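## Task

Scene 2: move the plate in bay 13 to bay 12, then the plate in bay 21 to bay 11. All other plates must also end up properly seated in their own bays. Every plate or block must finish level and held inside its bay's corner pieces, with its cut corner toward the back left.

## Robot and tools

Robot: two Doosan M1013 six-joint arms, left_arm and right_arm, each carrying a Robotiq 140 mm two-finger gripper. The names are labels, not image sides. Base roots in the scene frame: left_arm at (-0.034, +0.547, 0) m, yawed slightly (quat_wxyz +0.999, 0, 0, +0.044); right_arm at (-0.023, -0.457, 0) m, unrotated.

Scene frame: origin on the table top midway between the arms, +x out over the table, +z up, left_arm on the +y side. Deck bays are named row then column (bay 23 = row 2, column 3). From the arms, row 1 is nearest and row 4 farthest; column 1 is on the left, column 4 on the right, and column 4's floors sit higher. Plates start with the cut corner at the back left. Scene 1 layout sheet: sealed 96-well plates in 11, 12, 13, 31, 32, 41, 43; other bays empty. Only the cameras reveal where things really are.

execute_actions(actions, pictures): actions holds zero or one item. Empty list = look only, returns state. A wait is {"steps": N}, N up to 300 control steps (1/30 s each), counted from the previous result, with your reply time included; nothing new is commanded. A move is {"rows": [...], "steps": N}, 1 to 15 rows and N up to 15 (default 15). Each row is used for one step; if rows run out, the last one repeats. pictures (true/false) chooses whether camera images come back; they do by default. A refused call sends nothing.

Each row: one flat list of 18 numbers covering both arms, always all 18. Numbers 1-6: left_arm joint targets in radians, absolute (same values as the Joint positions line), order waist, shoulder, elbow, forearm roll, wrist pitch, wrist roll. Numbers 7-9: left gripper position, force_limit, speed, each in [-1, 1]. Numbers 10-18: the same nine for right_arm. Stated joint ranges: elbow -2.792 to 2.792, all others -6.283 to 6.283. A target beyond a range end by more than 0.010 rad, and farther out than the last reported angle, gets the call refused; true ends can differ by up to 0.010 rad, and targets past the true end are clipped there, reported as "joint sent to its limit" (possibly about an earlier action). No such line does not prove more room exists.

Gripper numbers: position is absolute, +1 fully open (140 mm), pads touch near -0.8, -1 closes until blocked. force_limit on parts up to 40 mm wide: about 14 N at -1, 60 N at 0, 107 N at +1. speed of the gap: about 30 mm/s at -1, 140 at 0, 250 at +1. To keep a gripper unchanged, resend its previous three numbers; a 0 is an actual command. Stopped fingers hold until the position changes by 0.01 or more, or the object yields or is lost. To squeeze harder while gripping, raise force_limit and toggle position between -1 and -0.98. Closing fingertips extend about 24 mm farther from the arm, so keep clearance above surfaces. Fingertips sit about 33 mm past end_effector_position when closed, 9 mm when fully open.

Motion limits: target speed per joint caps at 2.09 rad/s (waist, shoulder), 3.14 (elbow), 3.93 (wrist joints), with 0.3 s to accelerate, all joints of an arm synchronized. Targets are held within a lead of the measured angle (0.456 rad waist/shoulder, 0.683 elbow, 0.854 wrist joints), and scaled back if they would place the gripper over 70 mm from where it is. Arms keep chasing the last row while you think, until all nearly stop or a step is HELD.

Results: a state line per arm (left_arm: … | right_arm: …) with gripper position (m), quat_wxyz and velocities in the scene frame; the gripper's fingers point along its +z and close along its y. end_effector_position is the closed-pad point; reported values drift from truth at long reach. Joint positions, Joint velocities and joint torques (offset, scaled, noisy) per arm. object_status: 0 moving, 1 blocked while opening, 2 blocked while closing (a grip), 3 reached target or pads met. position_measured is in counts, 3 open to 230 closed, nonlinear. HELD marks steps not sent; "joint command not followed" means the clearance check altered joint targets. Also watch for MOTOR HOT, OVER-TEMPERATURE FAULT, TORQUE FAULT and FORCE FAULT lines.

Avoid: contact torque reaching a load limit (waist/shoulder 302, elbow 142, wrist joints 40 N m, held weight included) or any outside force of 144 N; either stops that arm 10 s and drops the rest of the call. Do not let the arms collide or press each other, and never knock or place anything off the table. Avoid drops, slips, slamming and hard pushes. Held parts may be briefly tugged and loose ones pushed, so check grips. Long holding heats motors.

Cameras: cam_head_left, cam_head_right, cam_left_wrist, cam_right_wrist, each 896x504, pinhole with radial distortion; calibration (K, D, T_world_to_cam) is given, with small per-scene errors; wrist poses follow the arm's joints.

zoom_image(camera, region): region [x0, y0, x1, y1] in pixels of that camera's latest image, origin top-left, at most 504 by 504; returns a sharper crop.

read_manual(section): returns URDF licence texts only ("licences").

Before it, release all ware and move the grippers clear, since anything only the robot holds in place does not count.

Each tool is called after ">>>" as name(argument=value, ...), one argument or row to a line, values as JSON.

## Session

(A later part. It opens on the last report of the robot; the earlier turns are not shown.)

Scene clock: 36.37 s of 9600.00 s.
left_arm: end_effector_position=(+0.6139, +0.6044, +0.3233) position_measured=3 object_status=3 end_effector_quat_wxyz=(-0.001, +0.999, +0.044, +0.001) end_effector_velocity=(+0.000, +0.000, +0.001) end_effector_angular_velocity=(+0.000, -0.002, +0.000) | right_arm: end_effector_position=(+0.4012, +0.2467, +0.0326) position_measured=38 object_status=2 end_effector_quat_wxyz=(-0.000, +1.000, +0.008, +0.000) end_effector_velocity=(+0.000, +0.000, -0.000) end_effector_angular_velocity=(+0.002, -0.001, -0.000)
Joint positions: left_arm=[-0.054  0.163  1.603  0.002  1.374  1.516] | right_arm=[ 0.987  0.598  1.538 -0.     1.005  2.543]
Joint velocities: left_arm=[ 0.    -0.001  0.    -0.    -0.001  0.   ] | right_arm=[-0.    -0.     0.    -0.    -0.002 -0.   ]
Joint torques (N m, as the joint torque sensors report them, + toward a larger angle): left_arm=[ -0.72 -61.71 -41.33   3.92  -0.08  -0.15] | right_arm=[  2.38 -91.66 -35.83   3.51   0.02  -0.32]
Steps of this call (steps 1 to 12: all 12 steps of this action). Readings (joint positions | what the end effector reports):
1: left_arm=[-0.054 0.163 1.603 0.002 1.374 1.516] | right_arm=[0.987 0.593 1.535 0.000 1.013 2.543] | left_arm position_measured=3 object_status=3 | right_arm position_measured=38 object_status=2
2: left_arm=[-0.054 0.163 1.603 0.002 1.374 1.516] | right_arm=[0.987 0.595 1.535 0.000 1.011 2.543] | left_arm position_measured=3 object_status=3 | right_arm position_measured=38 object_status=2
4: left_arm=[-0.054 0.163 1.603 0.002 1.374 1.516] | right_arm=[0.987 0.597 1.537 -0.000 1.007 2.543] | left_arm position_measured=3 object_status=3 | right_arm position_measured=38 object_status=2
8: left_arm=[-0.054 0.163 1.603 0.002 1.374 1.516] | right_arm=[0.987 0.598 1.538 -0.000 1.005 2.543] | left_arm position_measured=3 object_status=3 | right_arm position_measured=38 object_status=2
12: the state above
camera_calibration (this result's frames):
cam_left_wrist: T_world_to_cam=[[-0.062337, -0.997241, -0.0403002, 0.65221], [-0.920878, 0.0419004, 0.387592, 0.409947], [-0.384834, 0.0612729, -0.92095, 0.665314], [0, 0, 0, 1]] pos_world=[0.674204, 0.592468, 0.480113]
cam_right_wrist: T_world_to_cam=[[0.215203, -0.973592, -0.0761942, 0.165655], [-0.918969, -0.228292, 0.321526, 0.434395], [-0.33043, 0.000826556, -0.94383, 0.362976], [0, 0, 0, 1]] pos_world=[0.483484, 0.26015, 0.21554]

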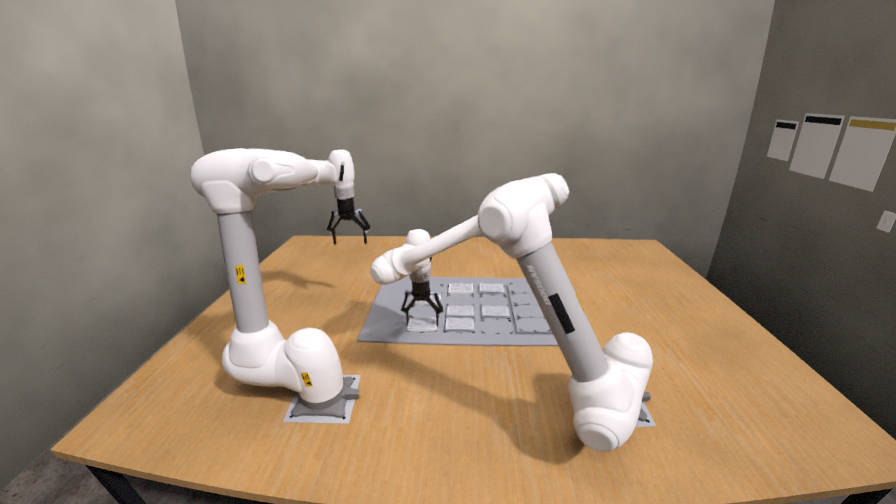

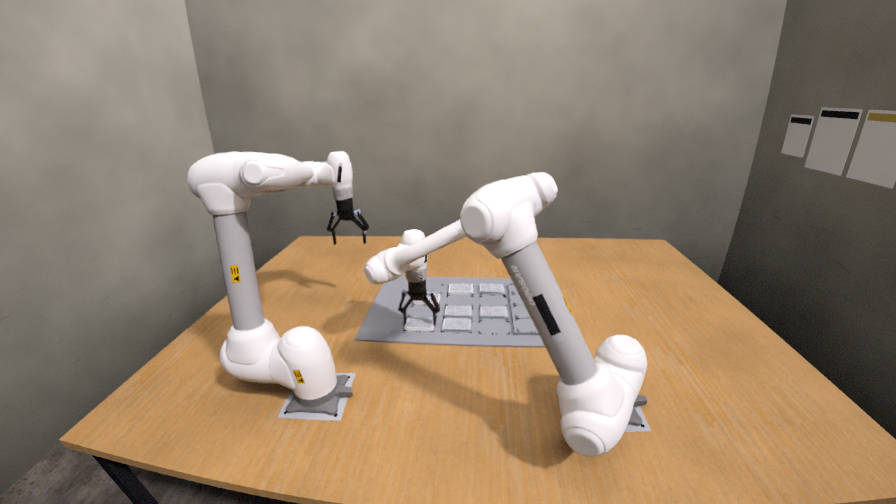

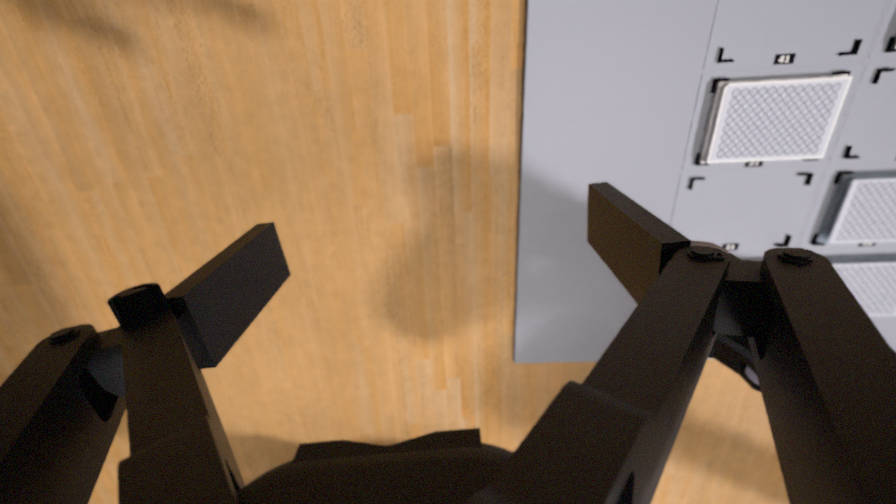

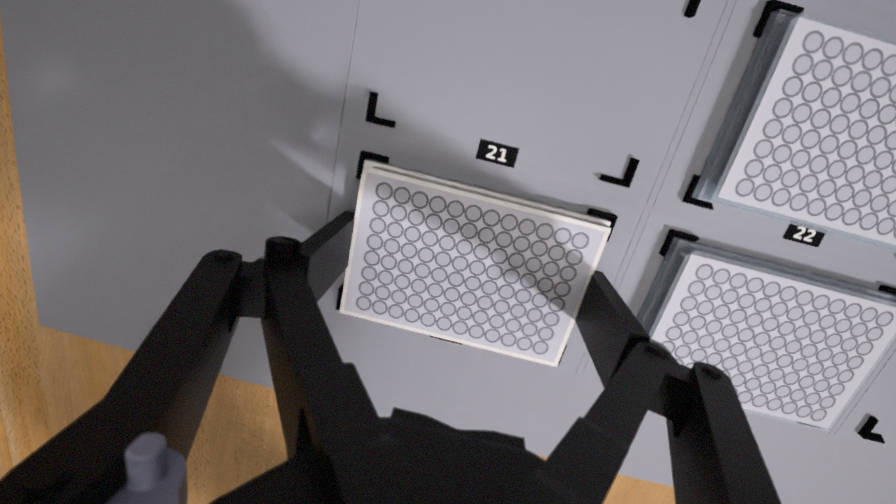

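>>> execute_actions(
  actions=[
    {"rows":[[-0.054,0.163,1.603,0.002,1.374,1.516,1,0,0,0.9867,0.5984,1.5383,0,1.0048,2.5425,1,-0.3,0]],"steps":8},
  ],
  pictures=false,
)

>>> execute_actions(
  actions=[
    {"rows":[[-0.054,0.163,1.603,0.002,1.374,1.516,1,0,0,0.9867,0.5635,1.5096,0,1.0685,2.5425,1,-0.3,0]],"steps":12},
  ],
)

>>> execute_actions(
  actions=[
    {"rows":[[-0.054,0.163,1.603,0.002,1.374,1.516,1,0,0,0.5897,0.69,1.24,0,1.2116,2.1455,1,-0.3,0]],"steps":15},
  ],
  pictures=false,
)

>>> execute_actions(
  actions=[
    {"steps":30},
  ],
)

Scene clock: 39.50 s of 9600.00 s.
left_arm: end_effector_position=(+0.6139, +0.6044, +0.3233) position_measured=3 object_status=3 end_effector_quat_wxyz=(-0.001, +0.999, +0.044, +0.001) end_effector_velocity=(+0.000, -0.001, +0.000) end_effector_angular_velocity=(-0.000, -0.001, -0.001) | right_arm: end_effector_position=(+0.4012, +0.2467, +0.0325) position_measured=3 object_status=0 end_effector_quat_wxyz=(-0.000, +1.000, +0.007, +0.000) end_effector_velocity=(-0.000, +0.000, +0.000) end_effector_angular_velocity=(+0.001, +0.001, -0.001)
Joint positions: left_arm=[-0.054  0.163  1.603  0.002  1.374  1.516] | right_arm=[0.987 0.598 1.538 0.    1.005 2.543]
Joint velocities: left_arm=[-0.001 -0.     0.    -0.    -0.001  0.   ] | right_arm=[ 0.    -0.    -0.     0.002 -0.    -0.   ]
Joint torques (N m, as the joint torque sensors report them, + toward a larger angle): left_arm=[  0.94 -64.21 -42.3    4.    -0.55  -0.29] | right_arm=[  2.42 -92.89 -35.13   3.68   0.    -0.21]
Steps of this call (steps 1 to 15: the robot went on to your last target; steps 16 to 86: nothing new was sent; steps 87 to 94: all 8 steps of this action). Readings (joint positions | what the end effector reports):
87: left_arm=[-0.054 0.163 1.603 0.002 1.374 1.516] | right_arm=[0.987 0.598 1.538 0.000 1.005 2.543] | left_arm position_measured=3 object_status=3 | right_arm position_measured=38 object_status=0
88: left_arm=[-0.054 0.163 1.603 0.002 1.374 1.516] | right_arm=[0.987 0.598 1.538 0.000 1.005 2.543] | left_arm position_measured=3 object_status=3 | right_arm position_measured=38 object_status=0
90: left_arm=[-0.054 0.163 1.603 0.002 1.374 1.516] | right_arm=[0.987 0.598 1.538 0.000 1.005 2.543] | left_arm position_measured=3 object_status=3 | right_arm position_measured=19 object_status=0
94: the state above

Scene clock: 39.90 s of 9600.00 s.
left_arm: end_effector_position=(+0.6139, +0.6044, +0.3233) position_measured=3 object_status=3 end_effector_quat_wxyz=(-0.001, +0.999, +0.044, +0.001) end_effector_velocity=(-0.000, -0.001, +0.000) end_effector_angular_velocity=(-0.000, +0.001, -0.001) | right_arm: end_effector_position=(+0.4011, +0.2467, +0.0745) position_measured=3 object_status=3 end_effector_quat_wxyz=(+0.000, +1.000, +0.007, -0.000) end_effector_velocity=(-0.000, +0.000, +0.006) end_effector_angular_velocity=(+0.001, -0.000, -0.000)
Joint positions: left_arm=[-0.054  0.163  1.603  0.002  1.374  1.516] | right_arm=[0.987 0.564 1.51  0.    1.068 2.542]
Joint velocities: left_arm=[-0.001 -0.    -0.    -0.     0.001 -0.   ] | right_arm=[ 0.    -0.005 -0.004  0.001  0.007 -0.   ]
Joint torques (N m, as the joint torque sensors report them, + toward a larger angle): left_arm=[ -1.21 -61.25 -43.21   4.14  -0.66  -0.62] | right_arm=[  3.04 -89.26 -36.57   3.65  -0.73  -0.25]
Steps of this call (steps 1 to 12: all 12 steps of this action). Readings (joint positions | what the end effector reports):
1: left_arm=[-0.054 0.163 1.603 0.002 1.374 1.516] | right_arm=[0.987 0.598 1.538 0.000 1.005 2.543] | left_arm position_measured=3 object_status=3 | right_arm position_measured=3 object_status=0
2: left_arm=[-0.054 0.163 1.603 0.002 1.374 1.516] | right_arm=[0.987 0.595 1.535 0.000 1.013 2.542] | left_arm position_measured=3 object_status=3 | right_arm position_measured=3 object_status=0
4: left_arm=[-0.054 0.163 1.603 0.002 1.374 1.516] | right_arm=[0.987 0.577 1.520 0.000 1.045 2.543] | left_arm position_measured=3 object_status=3 | right_arm position_measured=3 object_status=0
8: left_arm=[-0.054 0.163 1.603 0.002 1.374 1.516] | right_arm=[0.987 0.565 1.511 0.000 1.065 2.543] | left_arm position_measured=3 object_status=3 | right_arm position_measured=3 object_status=3
12: the state above
camera_calibration (this result's frames):
cam_left_wrist: T_world_to_cam=[[-0.0623372, -0.997241, -0.0403002, 0.65221], [-0.920878, 0.0419005, 0.387592, 0.409947], [-0.384834, 0.0612729, -0.92095, 0.665314], [0, 0, 0, 1]] pos_world=[0.674204, 0.592468, 0.480113]
cam_right_wrist: T_world_to_cam=[[0.215163, -0.973617, -0.0759965, 0.168813], [-0.918906, -0.228189, 0.32178, 0.420806], [-0.330632, 0.000598503, -0.94376, 0.402609], [0, 0, 0, 1]] pos_world=[0.483474, 0.260142, 0.257388]

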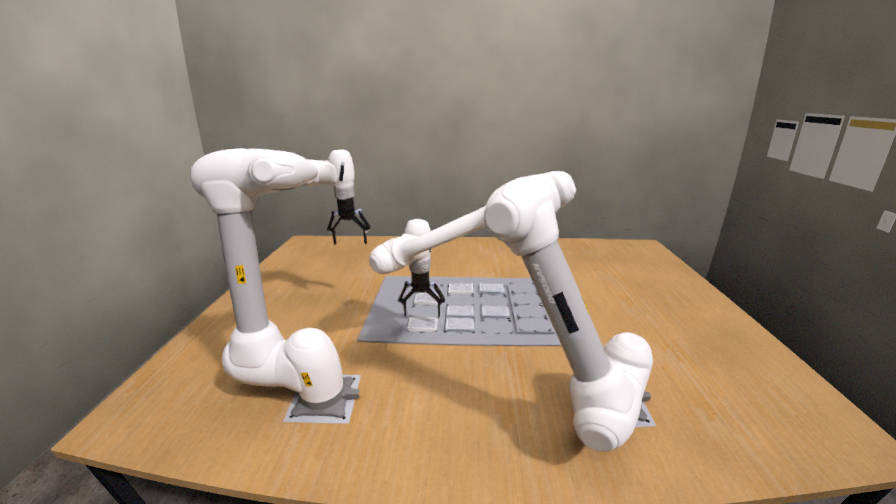

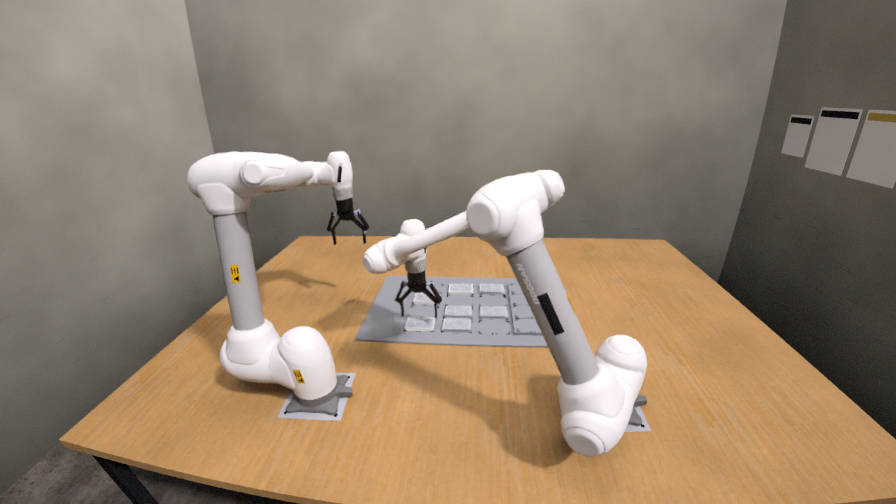

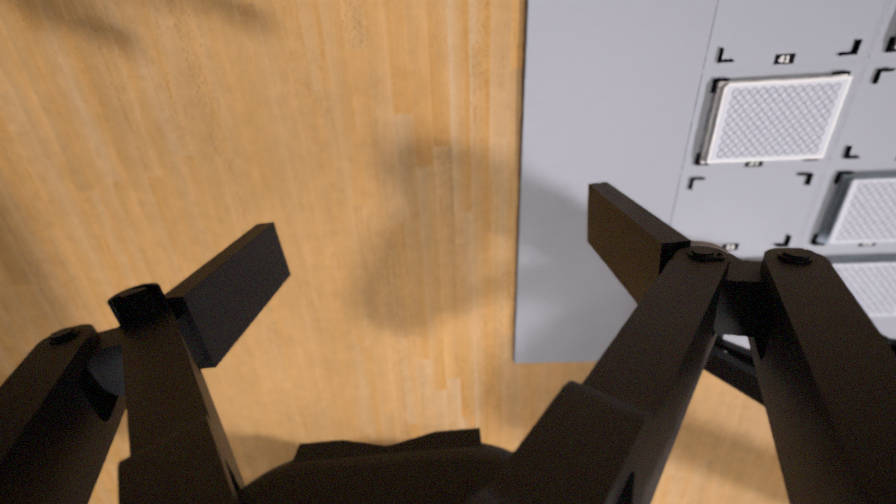

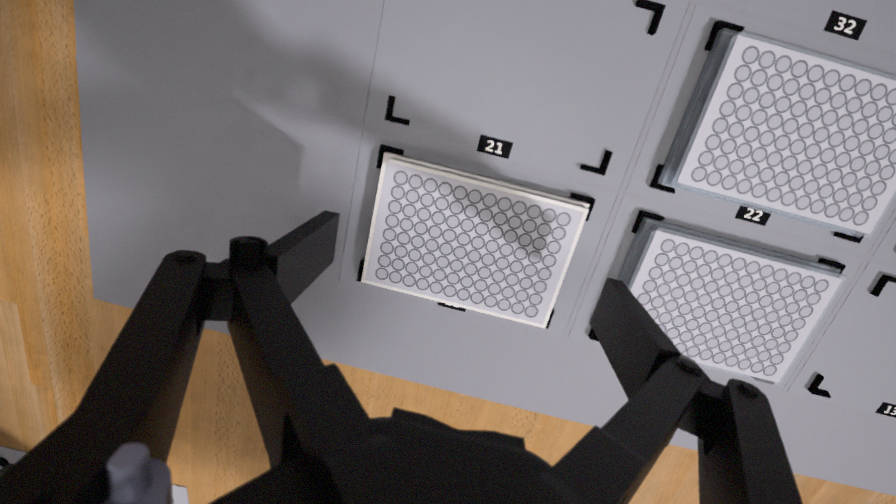

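Scene clock: 40.40 s of 9600.00 s.
left_arm: end_effector_position=(+0.6139, +0.6044, +0.3233) position_measured=3 object_status=3 end_effector_quat_wxyz=(-0.001, +0.999, +0.044, +0.001) end_effector_velocity=(-0.000, -0.000, +0.000) end_effector_angular_velocity=(-0.000, -0.000, -0.000) | right_arm: end_effector_position=(+0.5776, +0.1796, +0.0895) position_measured=3 object_status=3 end_effector_quat_wxyz=(+0.000, +1.000, +0.007, -0.000) end_effector_velocity=(+0.374, -0.198, +0.031) end_effector_angular_velocity=(+0.002, -0.001, -0.001)
Joint positions: left_arm=[-0.054  0.163  1.603  0.002  1.374  1.516] | right_arm=[ 0.775  0.631  1.366 -0.     1.145  2.332]
Joint velocities: left_arm=[-0. -0.  0. -0. -0. -0.] | right_arm=[-0.461  0.146 -0.312  0.     0.164 -0.461]
Joint torques (N m, as the joint torque sensors report them, + toward a larger angle): left_arm=[ -0.68 -62.55 -43.2    3.75  -0.83  -0.71] | right_arm=[  1.99 -99.72 -38.29   3.85   0.05  -0.59]
Steps of this call (steps 1 to 15: all 15 steps of this action). Readings (joint positions | what the end effector reports):
1: left_arm=[-0.054 0.163 1.603 0.002 1.374 1.516] | right_arm=[0.986 0.564 1.510 -0.000 1.068 2.542] | left_arm position_measured=3 object_status=3 | right_arm position_measured=3 object_status=3
2: left_arm=[-0.054 0.163 1.603 0.002 1.374 1.516] | right_arm=[0.982 0.565 1.507 -0.000 1.070 2.539] | left_arm position_measured=3 object_status=3 | right_arm position_measured=3 object_status=3
4: left_arm=[-0.054 0.163 1.603 0.002 1.374 1.516] | right_arm=[0.953 0.575 1.486 -0.000 1.081 2.509] | left_arm position_measured=3 object_status=3 | right_arm position_measured=3 object_status=3
8: left_arm=[-0.054 0.163 1.603 0.002 1.374 1.516] | right_arm=[0.886 0.596 1.441 -0.000 1.105 2.442] | left_arm position_measured=3 object_status=3 | right_arm position_measured=3 object_status=3
15: the state above

Scene clock: 41.40 s of 9600.00 s.
left_arm: end_effector_position=(+0.6139, +0.6044, +0.3233) position_measured=3 object_status=3 end_effector_quat_wxyz=(-0.001, +0.999, +0.044, +0.001) end_effector_velocity=(+0.000, -0.000, +0.000) end_effector_angular_velocity=(-0.000, -0.001, -0.001) | right_arm: end_effector_position=(+0.7209, +0.0819, +0.1016) position_measured=3 object_status=3 end_effector_quat_wxyz=(+0.000, +1.000, +0.007, +0.000) end_effector_velocity=(+0.000, -0.000, +0.000) end_effector_angular_velocity=(-0.000, +0.000, -0.000)
Joint positions: left_arm=[-0.054  0.163  1.603  0.002  1.374  1.516] | right_arm=[ 0.59   0.69   1.24  -0.     1.212  2.146]
Joint velocities: left_arm=[-0.    -0.001  0.    -0.    -0.001  0.   ] | right_arm=[-0.    -0.    -0.    -0.     0.001 -0.   ]
Joint torques (N m, as the joint torque sensors report them, + toward a larger angle): left_arm=[  2.03 -65.04 -42.55   4.22  -0.17  -0.54] | right_arm=[   2.84 -105.12  -39.15    3.87   -0.12   -0.26]
Steps of this call (steps 1 to 30: the robot went on to your last target). Readings (joint positions | what the end effector reports):
1: left_arm=[-0.054 0.163 1.603 0.002 1.374 1.516] | right_arm=[0.760 0.636 1.356 -0.000 1.150 2.316] | left_arm position_measured=3 object_status=3 | right_arm position_measured=3 object_status=3
2: left_arm=[-0.054 0.163 1.603 0.002 1.374 1.516] | right_arm=[0.744 0.641 1.345 -0.000 1.156 2.301] | left_arm position_measured=3 object_status=3 | right_arm position_measured=3 object_status=3
4: left_arm=[-0.054 0.163 1.603 0.002 1.374 1.516] | right_arm=[0.713 0.651 1.324 -0.000 1.167 2.270] | left_arm position_measured=3 object_status=3 | right_arm position_measured=3 object_status=3
8: left_arm=[-0.054 0.163 1.603 0.002 1.374 1.516] | right_arm=[0.652 0.670 1.282 -0.000 1.189 2.208] | left_arm position_measured=3 object_status=3 | right_arm position_measured=3 object_status=3
30: the state above
All arms were judged still, so your last target was given up. Only a new action makes them travel on or press farther. Fingers that are still opening or closing keep moving.
camera_calibration (this result's frames):
cam_left_wrist: T_world_to_cam=[[-0.062337, -0.997241, -0.0403002, 0.65221], [-0.920878, 0.0419003, 0.387592, 0.409947], [-0.384834, 0.0612729, -0.92095, 0.665314], [0, 0, 0, 1]] pos_world=[0.674204, 0.592468, 0.480113]
cam_right_wrist: T_world_to_cam=[[0.215186, -0.973602, -0.0761139, -0.0583873], [-0.91894, -0.228249, 0.321639, 0.668309], [-0.330521, 0.000731945, -0.943798, 0.533988], [0, 0, 0, 1]] pos_world=[0.803195, 0.0953043, 0.284578]

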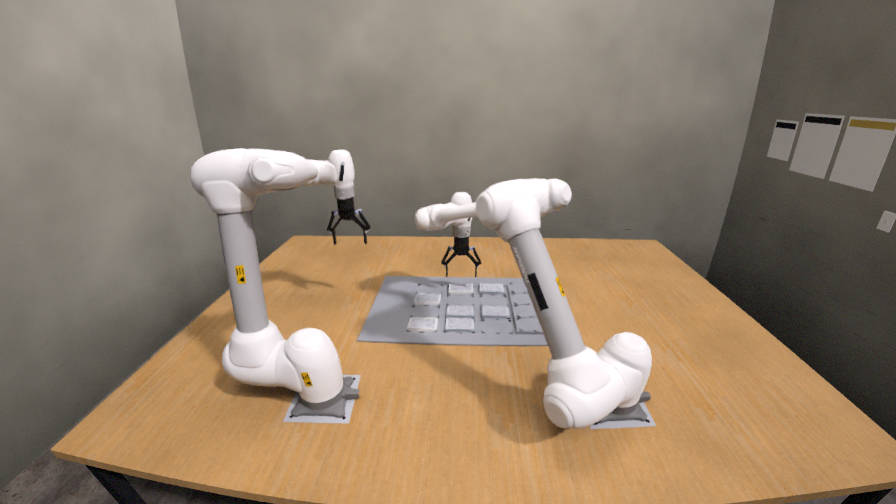

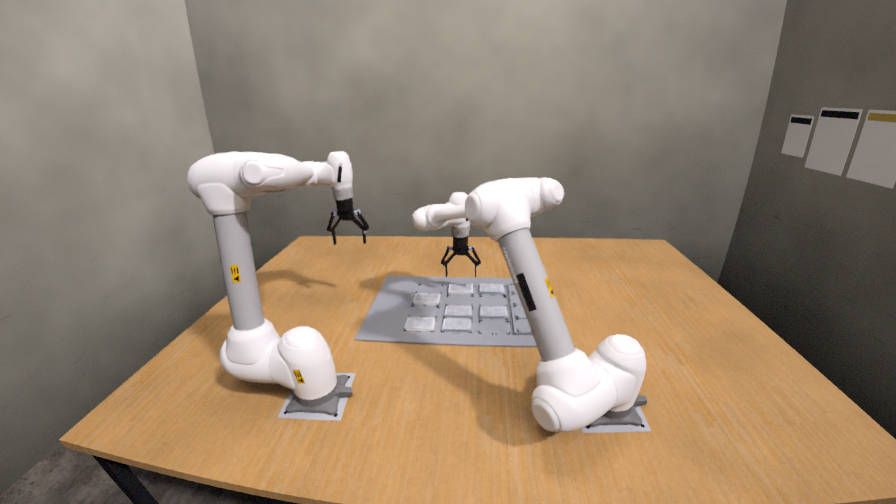

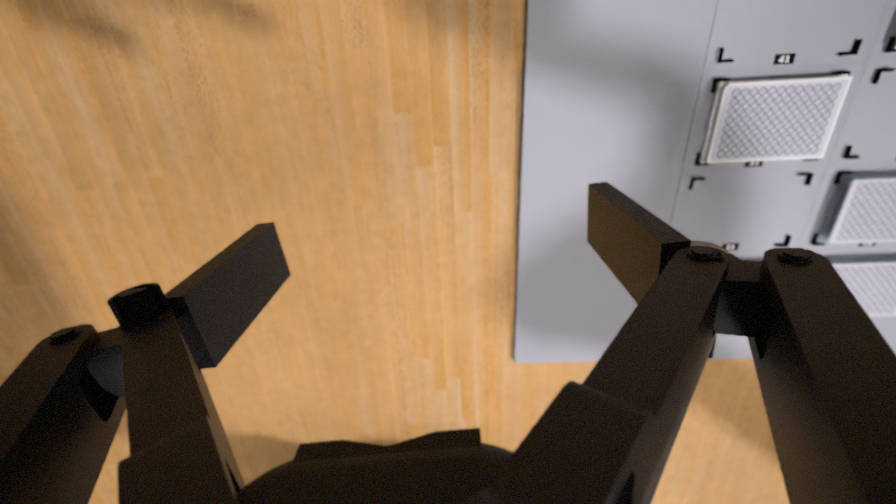

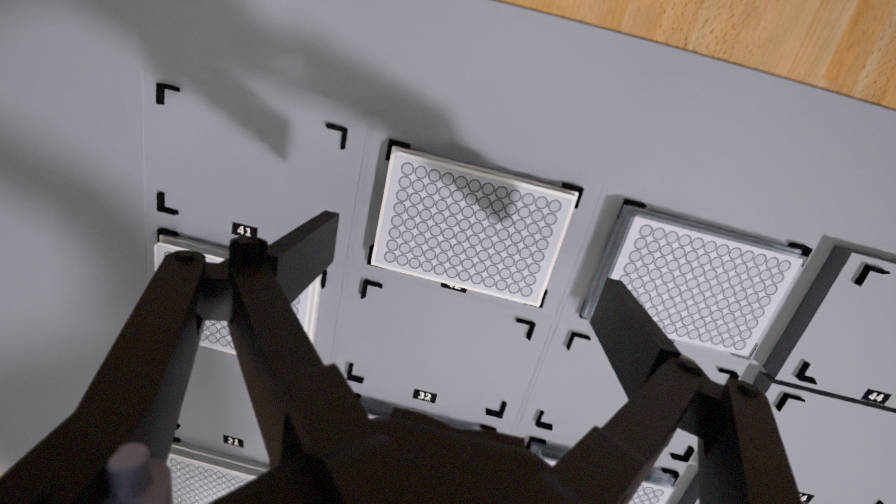

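>>> zoom_image(
  camera="cam_right_wrist",
  region=[540, 160, 860, 380],
)

>>> execute_actions(
  actions=[],
  pictures=false,
)

Region (540, 160, 860, 380) of cam_right_wrist's 896x504 image, scaled by 1.575, with more detail than that image has; it fills the top 346 rows of this view, and the rest is white.

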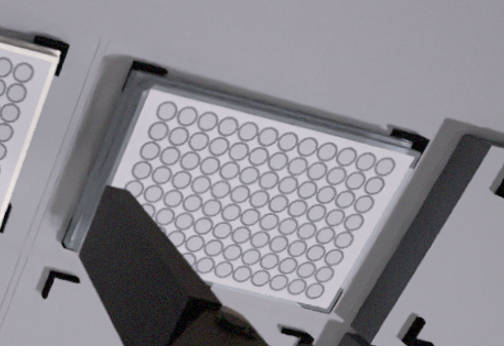

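Scene clock: 43.10 s of 9600.00 s.
left_arm: end_effector_position=(+0.6139, +0.6044, +0.3233) position_measured=3 object_status=3 end_effector_quat_wxyz=(-0.001, +0.999, +0.044, +0.001) end_effector_velocity=(+0.000, +0.000, +0.000) end_effector_angular_velocity=(-0.000, -0.001, +0.000) | right_arm: end_effector_position=(+0.7209, +0.0818, +0.1016) position_measured=3 object_status=3 end_effector_quat_wxyz=(+0.000, +1.000, +0.007, -0.000) end_effector_velocity=(+0.000, +0.000, +0.001) end_effector_angular_velocity=(+0.001, -0.001, -0.000)
Joint positions: left_arm=[-0.054  0.163  1.603  0.002  1.374  1.516] | right_arm=[ 0.59   0.69   1.24  -0.     1.212  2.145]
Joint velocities: left_arm=[ 0.  0. -0. -0. -0.  0.] | right_arm=[-0.    -0.001  0.     0.     0.     0.   ]
Joint torques (N m, as the joint torque sensors report them, + toward a larger angle): left_arm=[  2.09 -64.85 -42.39   4.26  -0.24  -0.78] | right_arm=[   2.   -104.44  -38.95    3.98   -0.03   -0.32]
Steps of this call (steps 1 to 51: nothing new was sent). Readings (joint positions | what the end effector reports):
1: left_arm=[-0.054 0.163 1.603 0.002 1.374 1.516] | right_arm=[0.590 0.690 1.240 -0.000 1.212 2.146] | left_arm position_measured=3 object_status=3 | right_arm position_measured=3 object_status=3
2: left_arm=[-0.054 0.163 1.603 0.002 1.374 1.516] | right_arm=[0.590 0.690 1.240 -0.000 1.212 2.146] | left_arm position_measured=3 object_status=3 | right_arm position_measured=3 object_status=3
4: left_arm=[-0.054 0.163 1.603 0.002 1.374 1.516] | right_arm=[0.590 0.690 1.240 -0.000 1.212 2.146] | left_arm position_measured=3 object_status=3 | right_arm position_measured=3 object_status=3
8: left_arm=[-0.054 0.163 1.603 0.002 1.374 1.516] | right_arm=[0.590 0.690 1.240 -0.000 1.212 2.145] | left_arm position_measured=3 object_status=3 | right_arm position_measured=3 object_status=3
51: the state above

>>> execute_actions(
  actions=[
    {"rows":[[-0.054,0.163,1.603,0.002,1.374,1.516,1,0,0,0.4304,0.5841,1.4749,0,1.0826,1.9862,1,-0.3,0]],"steps":15},
  ],
  pictures=false,
)

>>> execute_actions(
  actions=[
    {"rows":[[-0.054,0.163,1.603,0.002,1.374,1.516,1,0,0,0.4304,0.6040,1.4920,0,1.0456,1.9862,1,-0.3,0]],"steps":15},
  ],
)

Scene clock: 52.37 s of 9600.00 s.
left_arm: end_effector_position=(+0.6139, +0.6044, +0.3233) position_measured=3 object_status=3 end_effector_quat_wxyz=(-0.001, +0.999, +0.044, +0.001) end_effector_velocity=(-0.000, -0.001, -0.000) end_effector_angular_velocity=(-0.000, +0.001, -0.001) | right_arm: end_effector_position=(+0.7225, -0.0744, +0.0755) position_measured=3 object_status=3 end_effector_quat_wxyz=(+0.000, +1.000, +0.007, -0.000) end_effector_velocity=(-0.005, -0.039, -0.007) end_effector_angular_velocity=(+0.002, -0.003, +0.004)
Joint positions: left_arm=[-0.054  0.163  1.603  0.002  1.374  1.516] | right_arm=[ 0.433  0.586  1.47  -0.     1.085  1.989]
Joint velocities: left_arm=[-0.001  0.    -0.    -0.     0.001 -0.   ] | right_arm=[-0.04  -0.029  0.062  0.    -0.037 -0.044]
Joint torques (N m, as the joint torque sensors report them, + toward a larger angle): left_arm=[ -0.59 -60.31 -42.43   4.22   0.17  -1.08] | right_arm=[  8.87 -90.69 -39.1    3.93  -0.3   -0.57]
Steps of this call (steps 1 to 90: nothing new was sent; then 5.77 s passed at rest; steps 91 to 105: all 15 steps of this action). Readings (joint positions | what the end effector reports):
91: left_arm=[-0.054 0.163 1.603 0.002 1.374 1.516] | right_arm=[0.589 0.690 1.240 0.000 1.212 2.145] | left_arm position_measured=3 object_status=3 | right_arm position_measured=3 object_status=3
92: left_arm=[-0.054 0.163 1.603 0.002 1.374 1.516] | right_arm=[0.585 0.687 1.247 0.000 1.208 2.141] | left_arm position_measured=3 object_status=3 | right_arm position_measured=3 object_status=3
94: left_arm=[-0.054 0.163 1.603 0.002 1.374 1.516] | right_arm=[0.557 0.669 1.289 0.000 1.185 2.112] | left_arm position_measured=3 object_status=3 | right_arm position_measured=3 object_status=3
98: left_arm=[-0.054 0.163 1.603 0.002 1.374 1.516] | right_arm=[0.498 0.629 1.375 0.000 1.137 2.054] | left_arm position_measured=3 object_status=3 | right_arm position_measured=3 object_status=3
105: the state above

Scene clock: 52.87 s of 9600.00 s.
left_arm: end_effector_position=(+0.6139, +0.6044, +0.3233) position_measured=3 object_status=3 end_effector_quat_wxyz=(-0.001, +0.999, +0.044, +0.001) end_effector_velocity=(-0.000, +0.000, -0.000) end_effector_angular_velocity=(-0.000, +0.001, +0.000) | right_arm: end_effector_position=(+0.7223, -0.0772, +0.0501) position_measured=3 object_status=3 end_effector_quat_wxyz=(-0.000, +1.000, +0.008, +0.000) end_effector_velocity=(+0.000, -0.000, +0.001) end_effector_angular_velocity=(+0.001, -0.002, +0.000)
Joint positions: left_arm=[-0.054  0.163  1.603  0.002  1.374  1.516] | right_arm=[ 0.43   0.604  1.492 -0.     1.046  1.986]
Joint velocities: left_arm=[ 0.001  0.     0.    -0.     0.     0.001] | right_arm=[-0.    -0.001  0.001 -0.    -0.002 -0.   ]
Joint torques (N m, as the joint torque sensors report them, + toward a larger angle): left_arm=[  0.63 -61.46 -42.77   4.44  -0.2   -0.77] | right_arm=[  2.1  -93.21 -36.9    3.56   0.06  -0.2 ]
Steps of this call (steps 1 to 15: all 15 steps of this action). Readings (joint positions | what the end effector reports):
1: left_arm=[-0.054 0.163 1.603 0.002 1.374 1.516] | right_arm=[0.432 0.586 1.472 -0.000 1.084 1.988] | left_arm position_measured=3 object_status=3 | right_arm position_measured=3 object_status=3
2: left_arm=[-0.054 0.163 1.603 0.002 1.374 1.516] | right_arm=[0.432 0.588 1.476 -0.000 1.076 1.988] | left_arm position_measured=3 object_status=3 | right_arm position_measured=3 object_status=3
4: left_arm=[-0.054 0.163 1.603 0.002 1.374 1.516] | right_arm=[0.431 0.598 1.486 -0.000 1.058 1.987] | left_arm position_measured=3 object_status=3 | right_arm position_measured=3 object_status=3
8: left_arm=[-0.054 0.163 1.603 0.002 1.374 1.516] | right_arm=[0.431 0.603 1.491 -0.000 1.048 1.986] | left_arm position_measured=3 object_status=3 | right_arm position_measured=3 object_status=3
15: the state above
camera_calibration (this result's frames):
cam_left_wrist: T_world_to_cam=[[-0.0623372, -0.997241, -0.0403002, 0.65221], [-0.920878, 0.0419005, 0.387592, 0.409947], [-0.384834, 0.0612729, -0.92095, 0.665314], [0, 0, 0, 1]] pos_world=[0.674204, 0.592468, 0.480113]
cam_right_wrist: T_world_to_cam=[[0.215199, -0.9736, -0.0761135, -0.217527], [-0.918966, -0.228261, 0.321556, 0.649908], [-0.33044, 0.000747323, -0.943827, 0.485903], [0, 0, 0, 1]] pos_world=[0.804617, -0.0637987, 0.23307]

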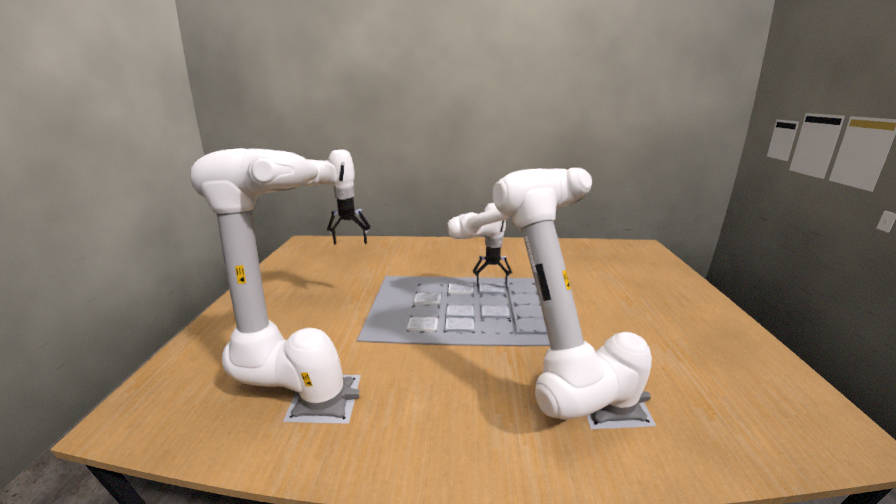

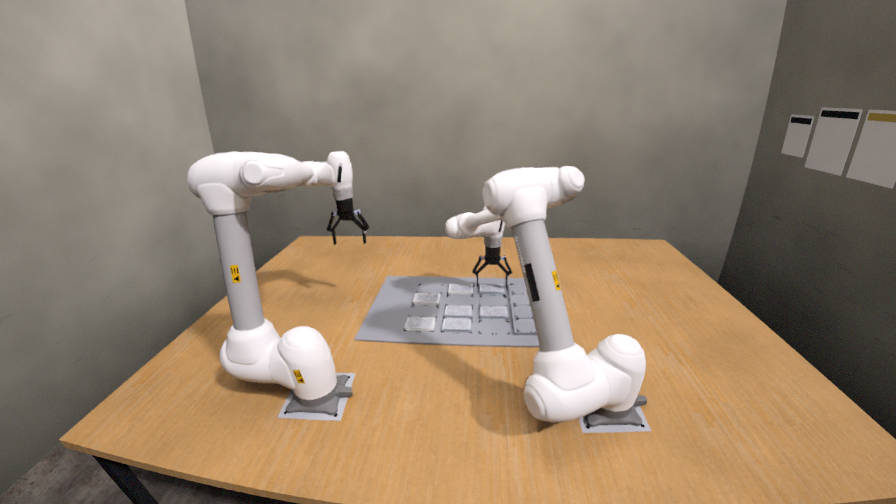

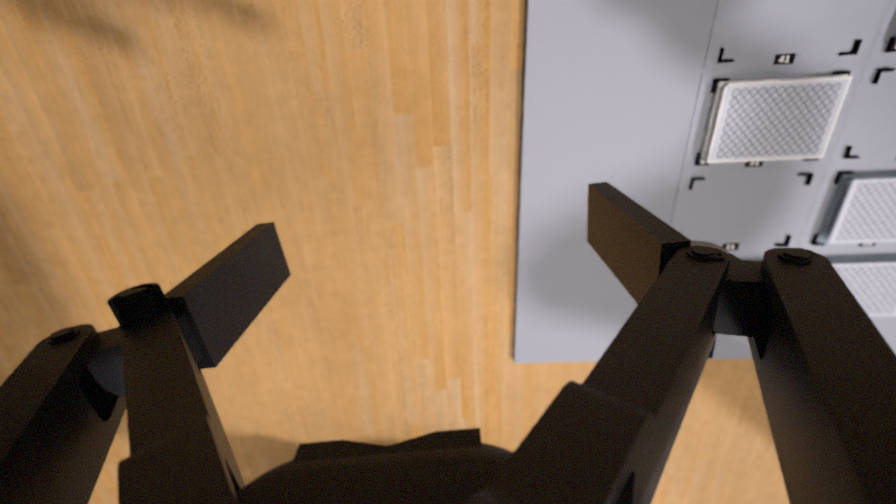

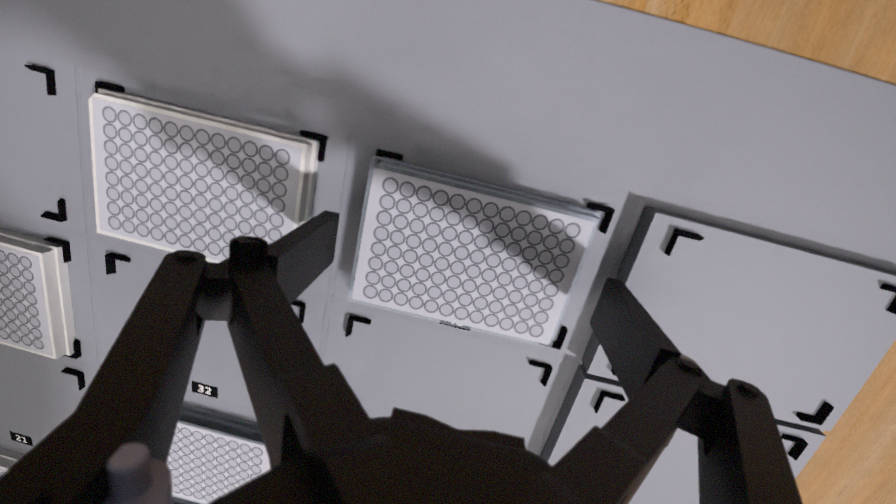

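>>> execute_actions(
  actions=[
    {"rows":[[-0.054,0.163,1.603,0.002,1.374,1.516,1,0,0,0.4304,0.6190,1.5041,0,1.0185,1.9862,1,-0.3,0]],"steps":12},
  ],
  pictures=false,
)

>>> execute_actions(
  actions=[
    {"rows":[[-0.054,0.163,1.603,0.002,1.374,1.516,1,0,0,0.4260,0.6165,1.5085,0,1.0166,1.9818,-1,-1,-1]],"steps":15},
  ],
  pictures=false,
)

>>> execute_actions(
  actions=[
    {"steps":12},
  ],
)

Scene clock: 55.57 s of 9600.00 s.
left_arm: end_effector_position=(+0.6139, +0.6044, +0.3233) position_measured=3 object_status=3 end_effector_quat_wxyz=(-0.001, +0.999, +0.044, +0.001) end_effector_velocity=(-0.000, -0.001, -0.000) end_effector_angular_velocity=(-0.000, +0.000, -0.001) | right_arm: end_effector_position=(+0.7222, -0.0773, +0.0318) position_measured=3 object_status=3 end_effector_quat_wxyz=(-0.000, +1.000, +0.007, +0.000) end_effector_velocity=(-0.000, -0.000, -0.002) end_effector_angular_velocity=(-0.000, +0.001, -0.000)
Joint positions: left_arm=[-0.054  0.163  1.603  0.002  1.374  1.516] | right_arm=[0.43  0.619 1.504 0.    1.019 1.986]
Joint velocities: left_arm=[-0.001  0.     0.    -0.    -0.     0.   ] | right_arm=[-0.     0.001  0.001 -0.    -0.002 -0.   ]
Joint torques (N m, as the joint torque sensors report them, + toward a larger angle): left_arm=[  1.52 -64.39 -42.55   4.09  -0.32  -0.18] | right_arm=[  2.55 -93.56 -35.58   3.56   0.39  -0.32]
Steps of this call (steps 1 to 15: the robot went on to your last target; steps 16 to 69: nothing new was sent; steps 70 to 81: all 12 steps of this action). Readings (joint positions | what the end effector reports):
70: left_arm=[-0.054 0.163 1.603 0.002 1.374 1.516] | right_arm=[0.430 0.604 1.492 0.000 1.045 1.986] | left_arm position_measured=3 object_status=3 | right_arm position_measured=3 object_status=3
71: left_arm=[-0.054 0.163 1.603 0.002 1.374 1.516] | right_arm=[0.430 0.607 1.494 0.000 1.039 1.986] | left_arm position_measured=3 object_status=3 | right_arm position_measured=3 object_status=3
73: left_arm=[-0.054 0.163 1.603 0.002 1.374 1.516] | right_arm=[0.430 0.615 1.501 0.000 1.027 1.986] | left_arm position_measured=3 object_status=3 | right_arm position_measured=3 object_status=3
77: left_arm=[-0.054 0.163 1.603 0.002 1.374 1.516] | right_arm=[0.430 0.618 1.503 0.000 1.020 1.986] | left_arm position_measured=3 object_status=3 | right_arm position_measured=3 object_status=3
81: the state above

Scene clock: 56.07 s of 9600.00 s.
left_arm: end_effector_position=(+0.6139, +0.6044, +0.3233) position_measured=3 object_status=3 end_effector_quat_wxyz=(-0.001, +0.999, +0.044, +0.001) end_effector_velocity=(+0.000, +0.001, +0.000) end_effector_angular_velocity=(+0.000, -0.001, +0.000) | right_arm: end_effector_position=(+0.7221, -0.0814, +0.0316) position_measured=25 object_status=0 end_effector_quat_wxyz=(+0.000, +1.000, +0.007, -0.000) end_effector_velocity=(-0.001, +0.000, +0.000) end_effector_angular_velocity=(+0.000, +0.001, +0.000)
Joint positions: left_arm=[-0.054  0.163  1.603  0.002  1.374  1.516] | right_arm=[ 0.426  0.617  1.508 -0.     1.017  1.982]
Joint velocities: left_arm=[ 0.001 -0.     0.     0.    -0.001  0.001] | right_arm=[ 0.    -0.     0.     0.001  0.001 -0.   ]
Joint torques (N m, as the joint torque sensors report them, + toward a larger angle): left_arm=[  0.44 -65.37 -43.23   4.39  -0.32  -0.73] | right_arm=[  2.61 -93.05 -35.84   3.61   0.03  -0.18]
Steps of this call (steps 1 to 15: all 15 steps of this action). Readings (joint positions | what the end effector reports):
1: left_arm=[-0.054 0.163 1.603 0.002 1.374 1.516] | right_arm=[0.430 0.619 1.504 0.000 1.019 1.986] | left_arm position_measured=3 object_status=3 | right_arm position_measured=3 object_status=0
2: left_arm=[-0.054 0.163 1.603 0.002 1.374 1.516] | right_arm=[0.429 0.619 1.505 -0.000 1.018 1.985] | left_arm position_measured=3 object_status=3 | right_arm position_measured=4 object_status=0
4: left_arm=[-0.054 0.163 1.603 0.002 1.374 1.516] | right_arm=[0.427 0.618 1.507 -0.000 1.017 1.983] | left_arm position_measured=3 object_status=3 | right_arm position_measured=7 object_status=0
8: left_arm=[-0.054 0.163 1.603 0.002 1.374 1.516] | right_arm=[0.426 0.617 1.508 -0.000 1.017 1.982] | left_arm position_measured=3 object_status=3 | right_arm position_measured=14 object_status=0
15: the state above

Scene clock: 56.47 s of 9600.00 s.
left_arm: end_effector_position=(+0.6139, +0.6044, +0.3233) position_measured=3 object_status=3 end_effector_quat_wxyz=(-0.001, +0.999, +0.044, +0.001) end_effector_velocity=(+0.000, +0.001, -0.000) end_effector_angular_velocity=(+0.000, +0.000, +0.002) | right_arm: end_effector_position=(+0.7222, -0.0814, +0.0317) position_measured=34 object_status=2 end_effector_quat_wxyz=(-0.000, +1.000, +0.007, +0.000) end_effector_velocity=(-0.000, +0.000, +0.001) end_effector_angular_velocity=(+0.000, +0.000, +0.000)
Joint positions: left_arm=[-0.054  0.163  1.603  0.002  1.374  1.516] | right_arm=[ 0.426  0.616  1.508 -0.     1.017  1.982]
Joint velocities: left_arm=[ 0.001  0.001  0.     0.    -0.001 -0.001] | right_arm=[ 0.    -0.001 -0.     0.     0.001  0.   ]
Joint torques (N m, as the joint torque sensors report them, + toward a larger angle): left_arm=[ -0.93 -63.12 -42.16   4.15  -0.18  -0.43] | right_arm=[  2.62 -88.11 -32.93   3.44  -0.44  -0.19]
Steps of this call (steps 1 to 12: the robot went on to your last target). Readings (joint positions | what the end effector reports):
1: left_arm=[-0.054 0.163 1.603 0.002 1.374 1.516] | right_arm=[0.426 0.617 1.508 -0.000 1.017 1.982] | left_arm position_measured=3 object_status=3 | right_arm position_measured=27 object_status=0
2: left_arm=[-0.054 0.163 1.603 0.002 1.374 1.516] | right_arm=[0.426 0.617 1.508 -0.000 1.017 1.982] | left_arm position_measured=3 object_status=3 | right_arm position_measured=28 object_status=0
4: left_arm=[-0.054 0.163 1.603 0.002 1.374 1.516] | right_arm=[0.426 0.617 1.508 -0.000 1.017 1.982] | left_arm position_measured=3 object_status=3 | right_arm position_measured=31 object_status=0
8: left_arm=[-0.054 0.163 1.603 0.002 1.374 1.516] | right_arm=[0.426 0.616 1.508 -0.000 1.017 1.982] | left_arm position_measured=3 object_status=3 | right_arm position_measured=34 object_status=0
12: the state above
camera_calibration (this result's frames):
cam_left_wrist: T_world_to_cam=[[-0.0623373, -0.997241, -0.0403002, 0.65221], [-0.920878, 0.0419007, 0.387592, 0.409947], [-0.384834, 0.061273, -0.92095, 0.665314], [0, 0, 0, 1]] pos_world=[0.674204, 0.592468, 0.480113]
cam_right_wrist: T_world_to_cam=[[0.215168, -0.973606, -0.0761253, -0.222888], [-0.918971, -0.228236, 0.32156, 0.654765], [-0.330447, 0.00076768, -0.943824, 0.468496], [0, 0, 0, 1]] pos_world=[0.804481, -0.0679233, 0.214664]

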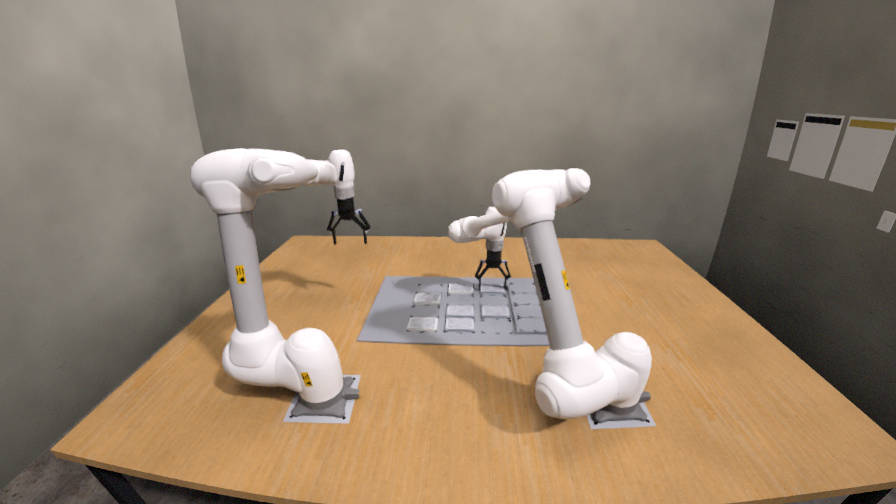

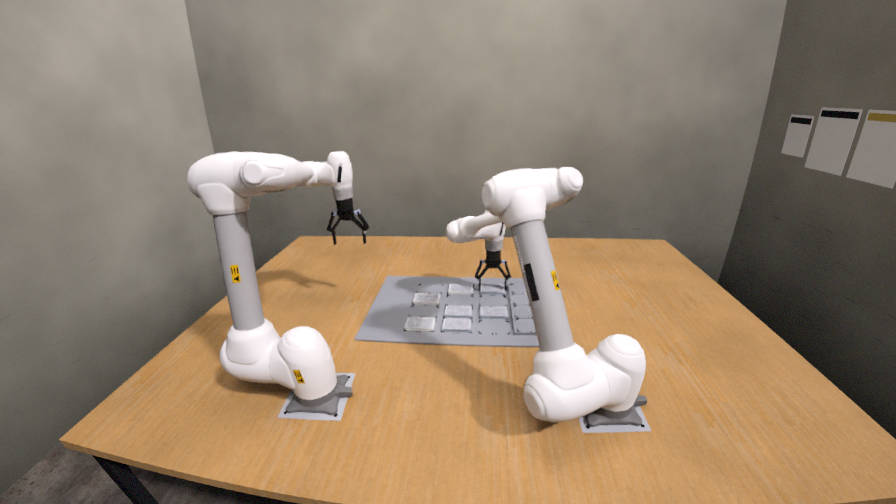

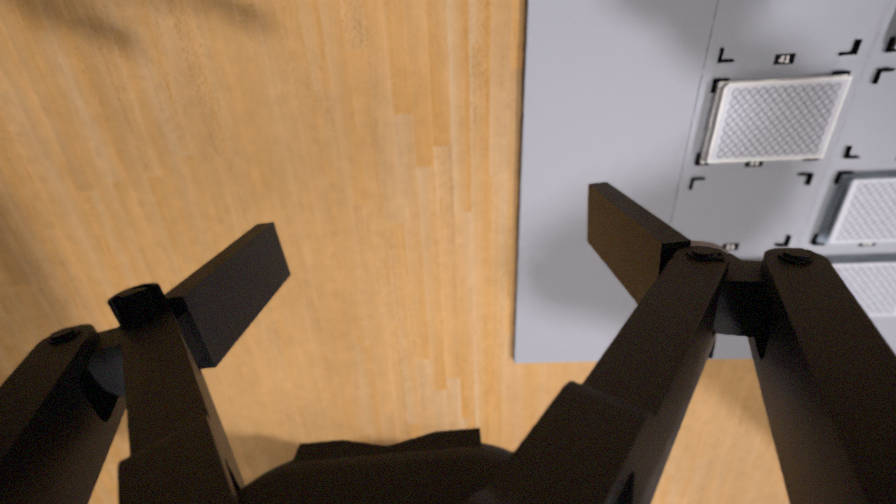

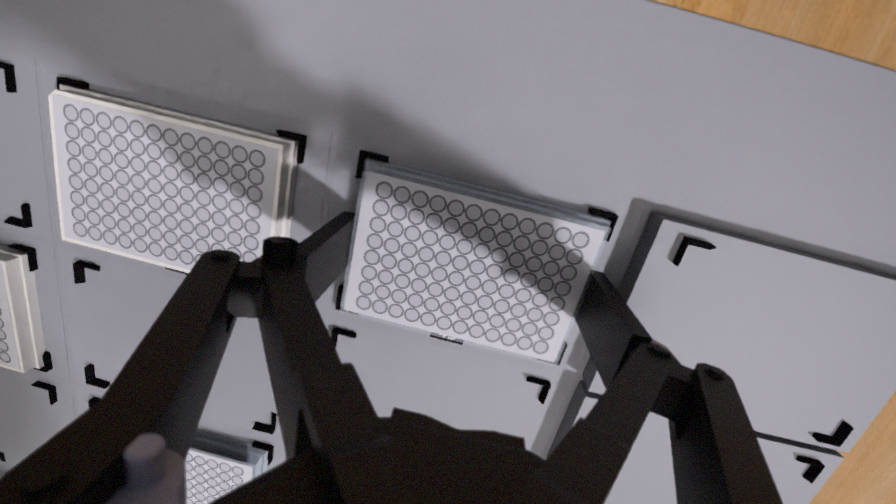

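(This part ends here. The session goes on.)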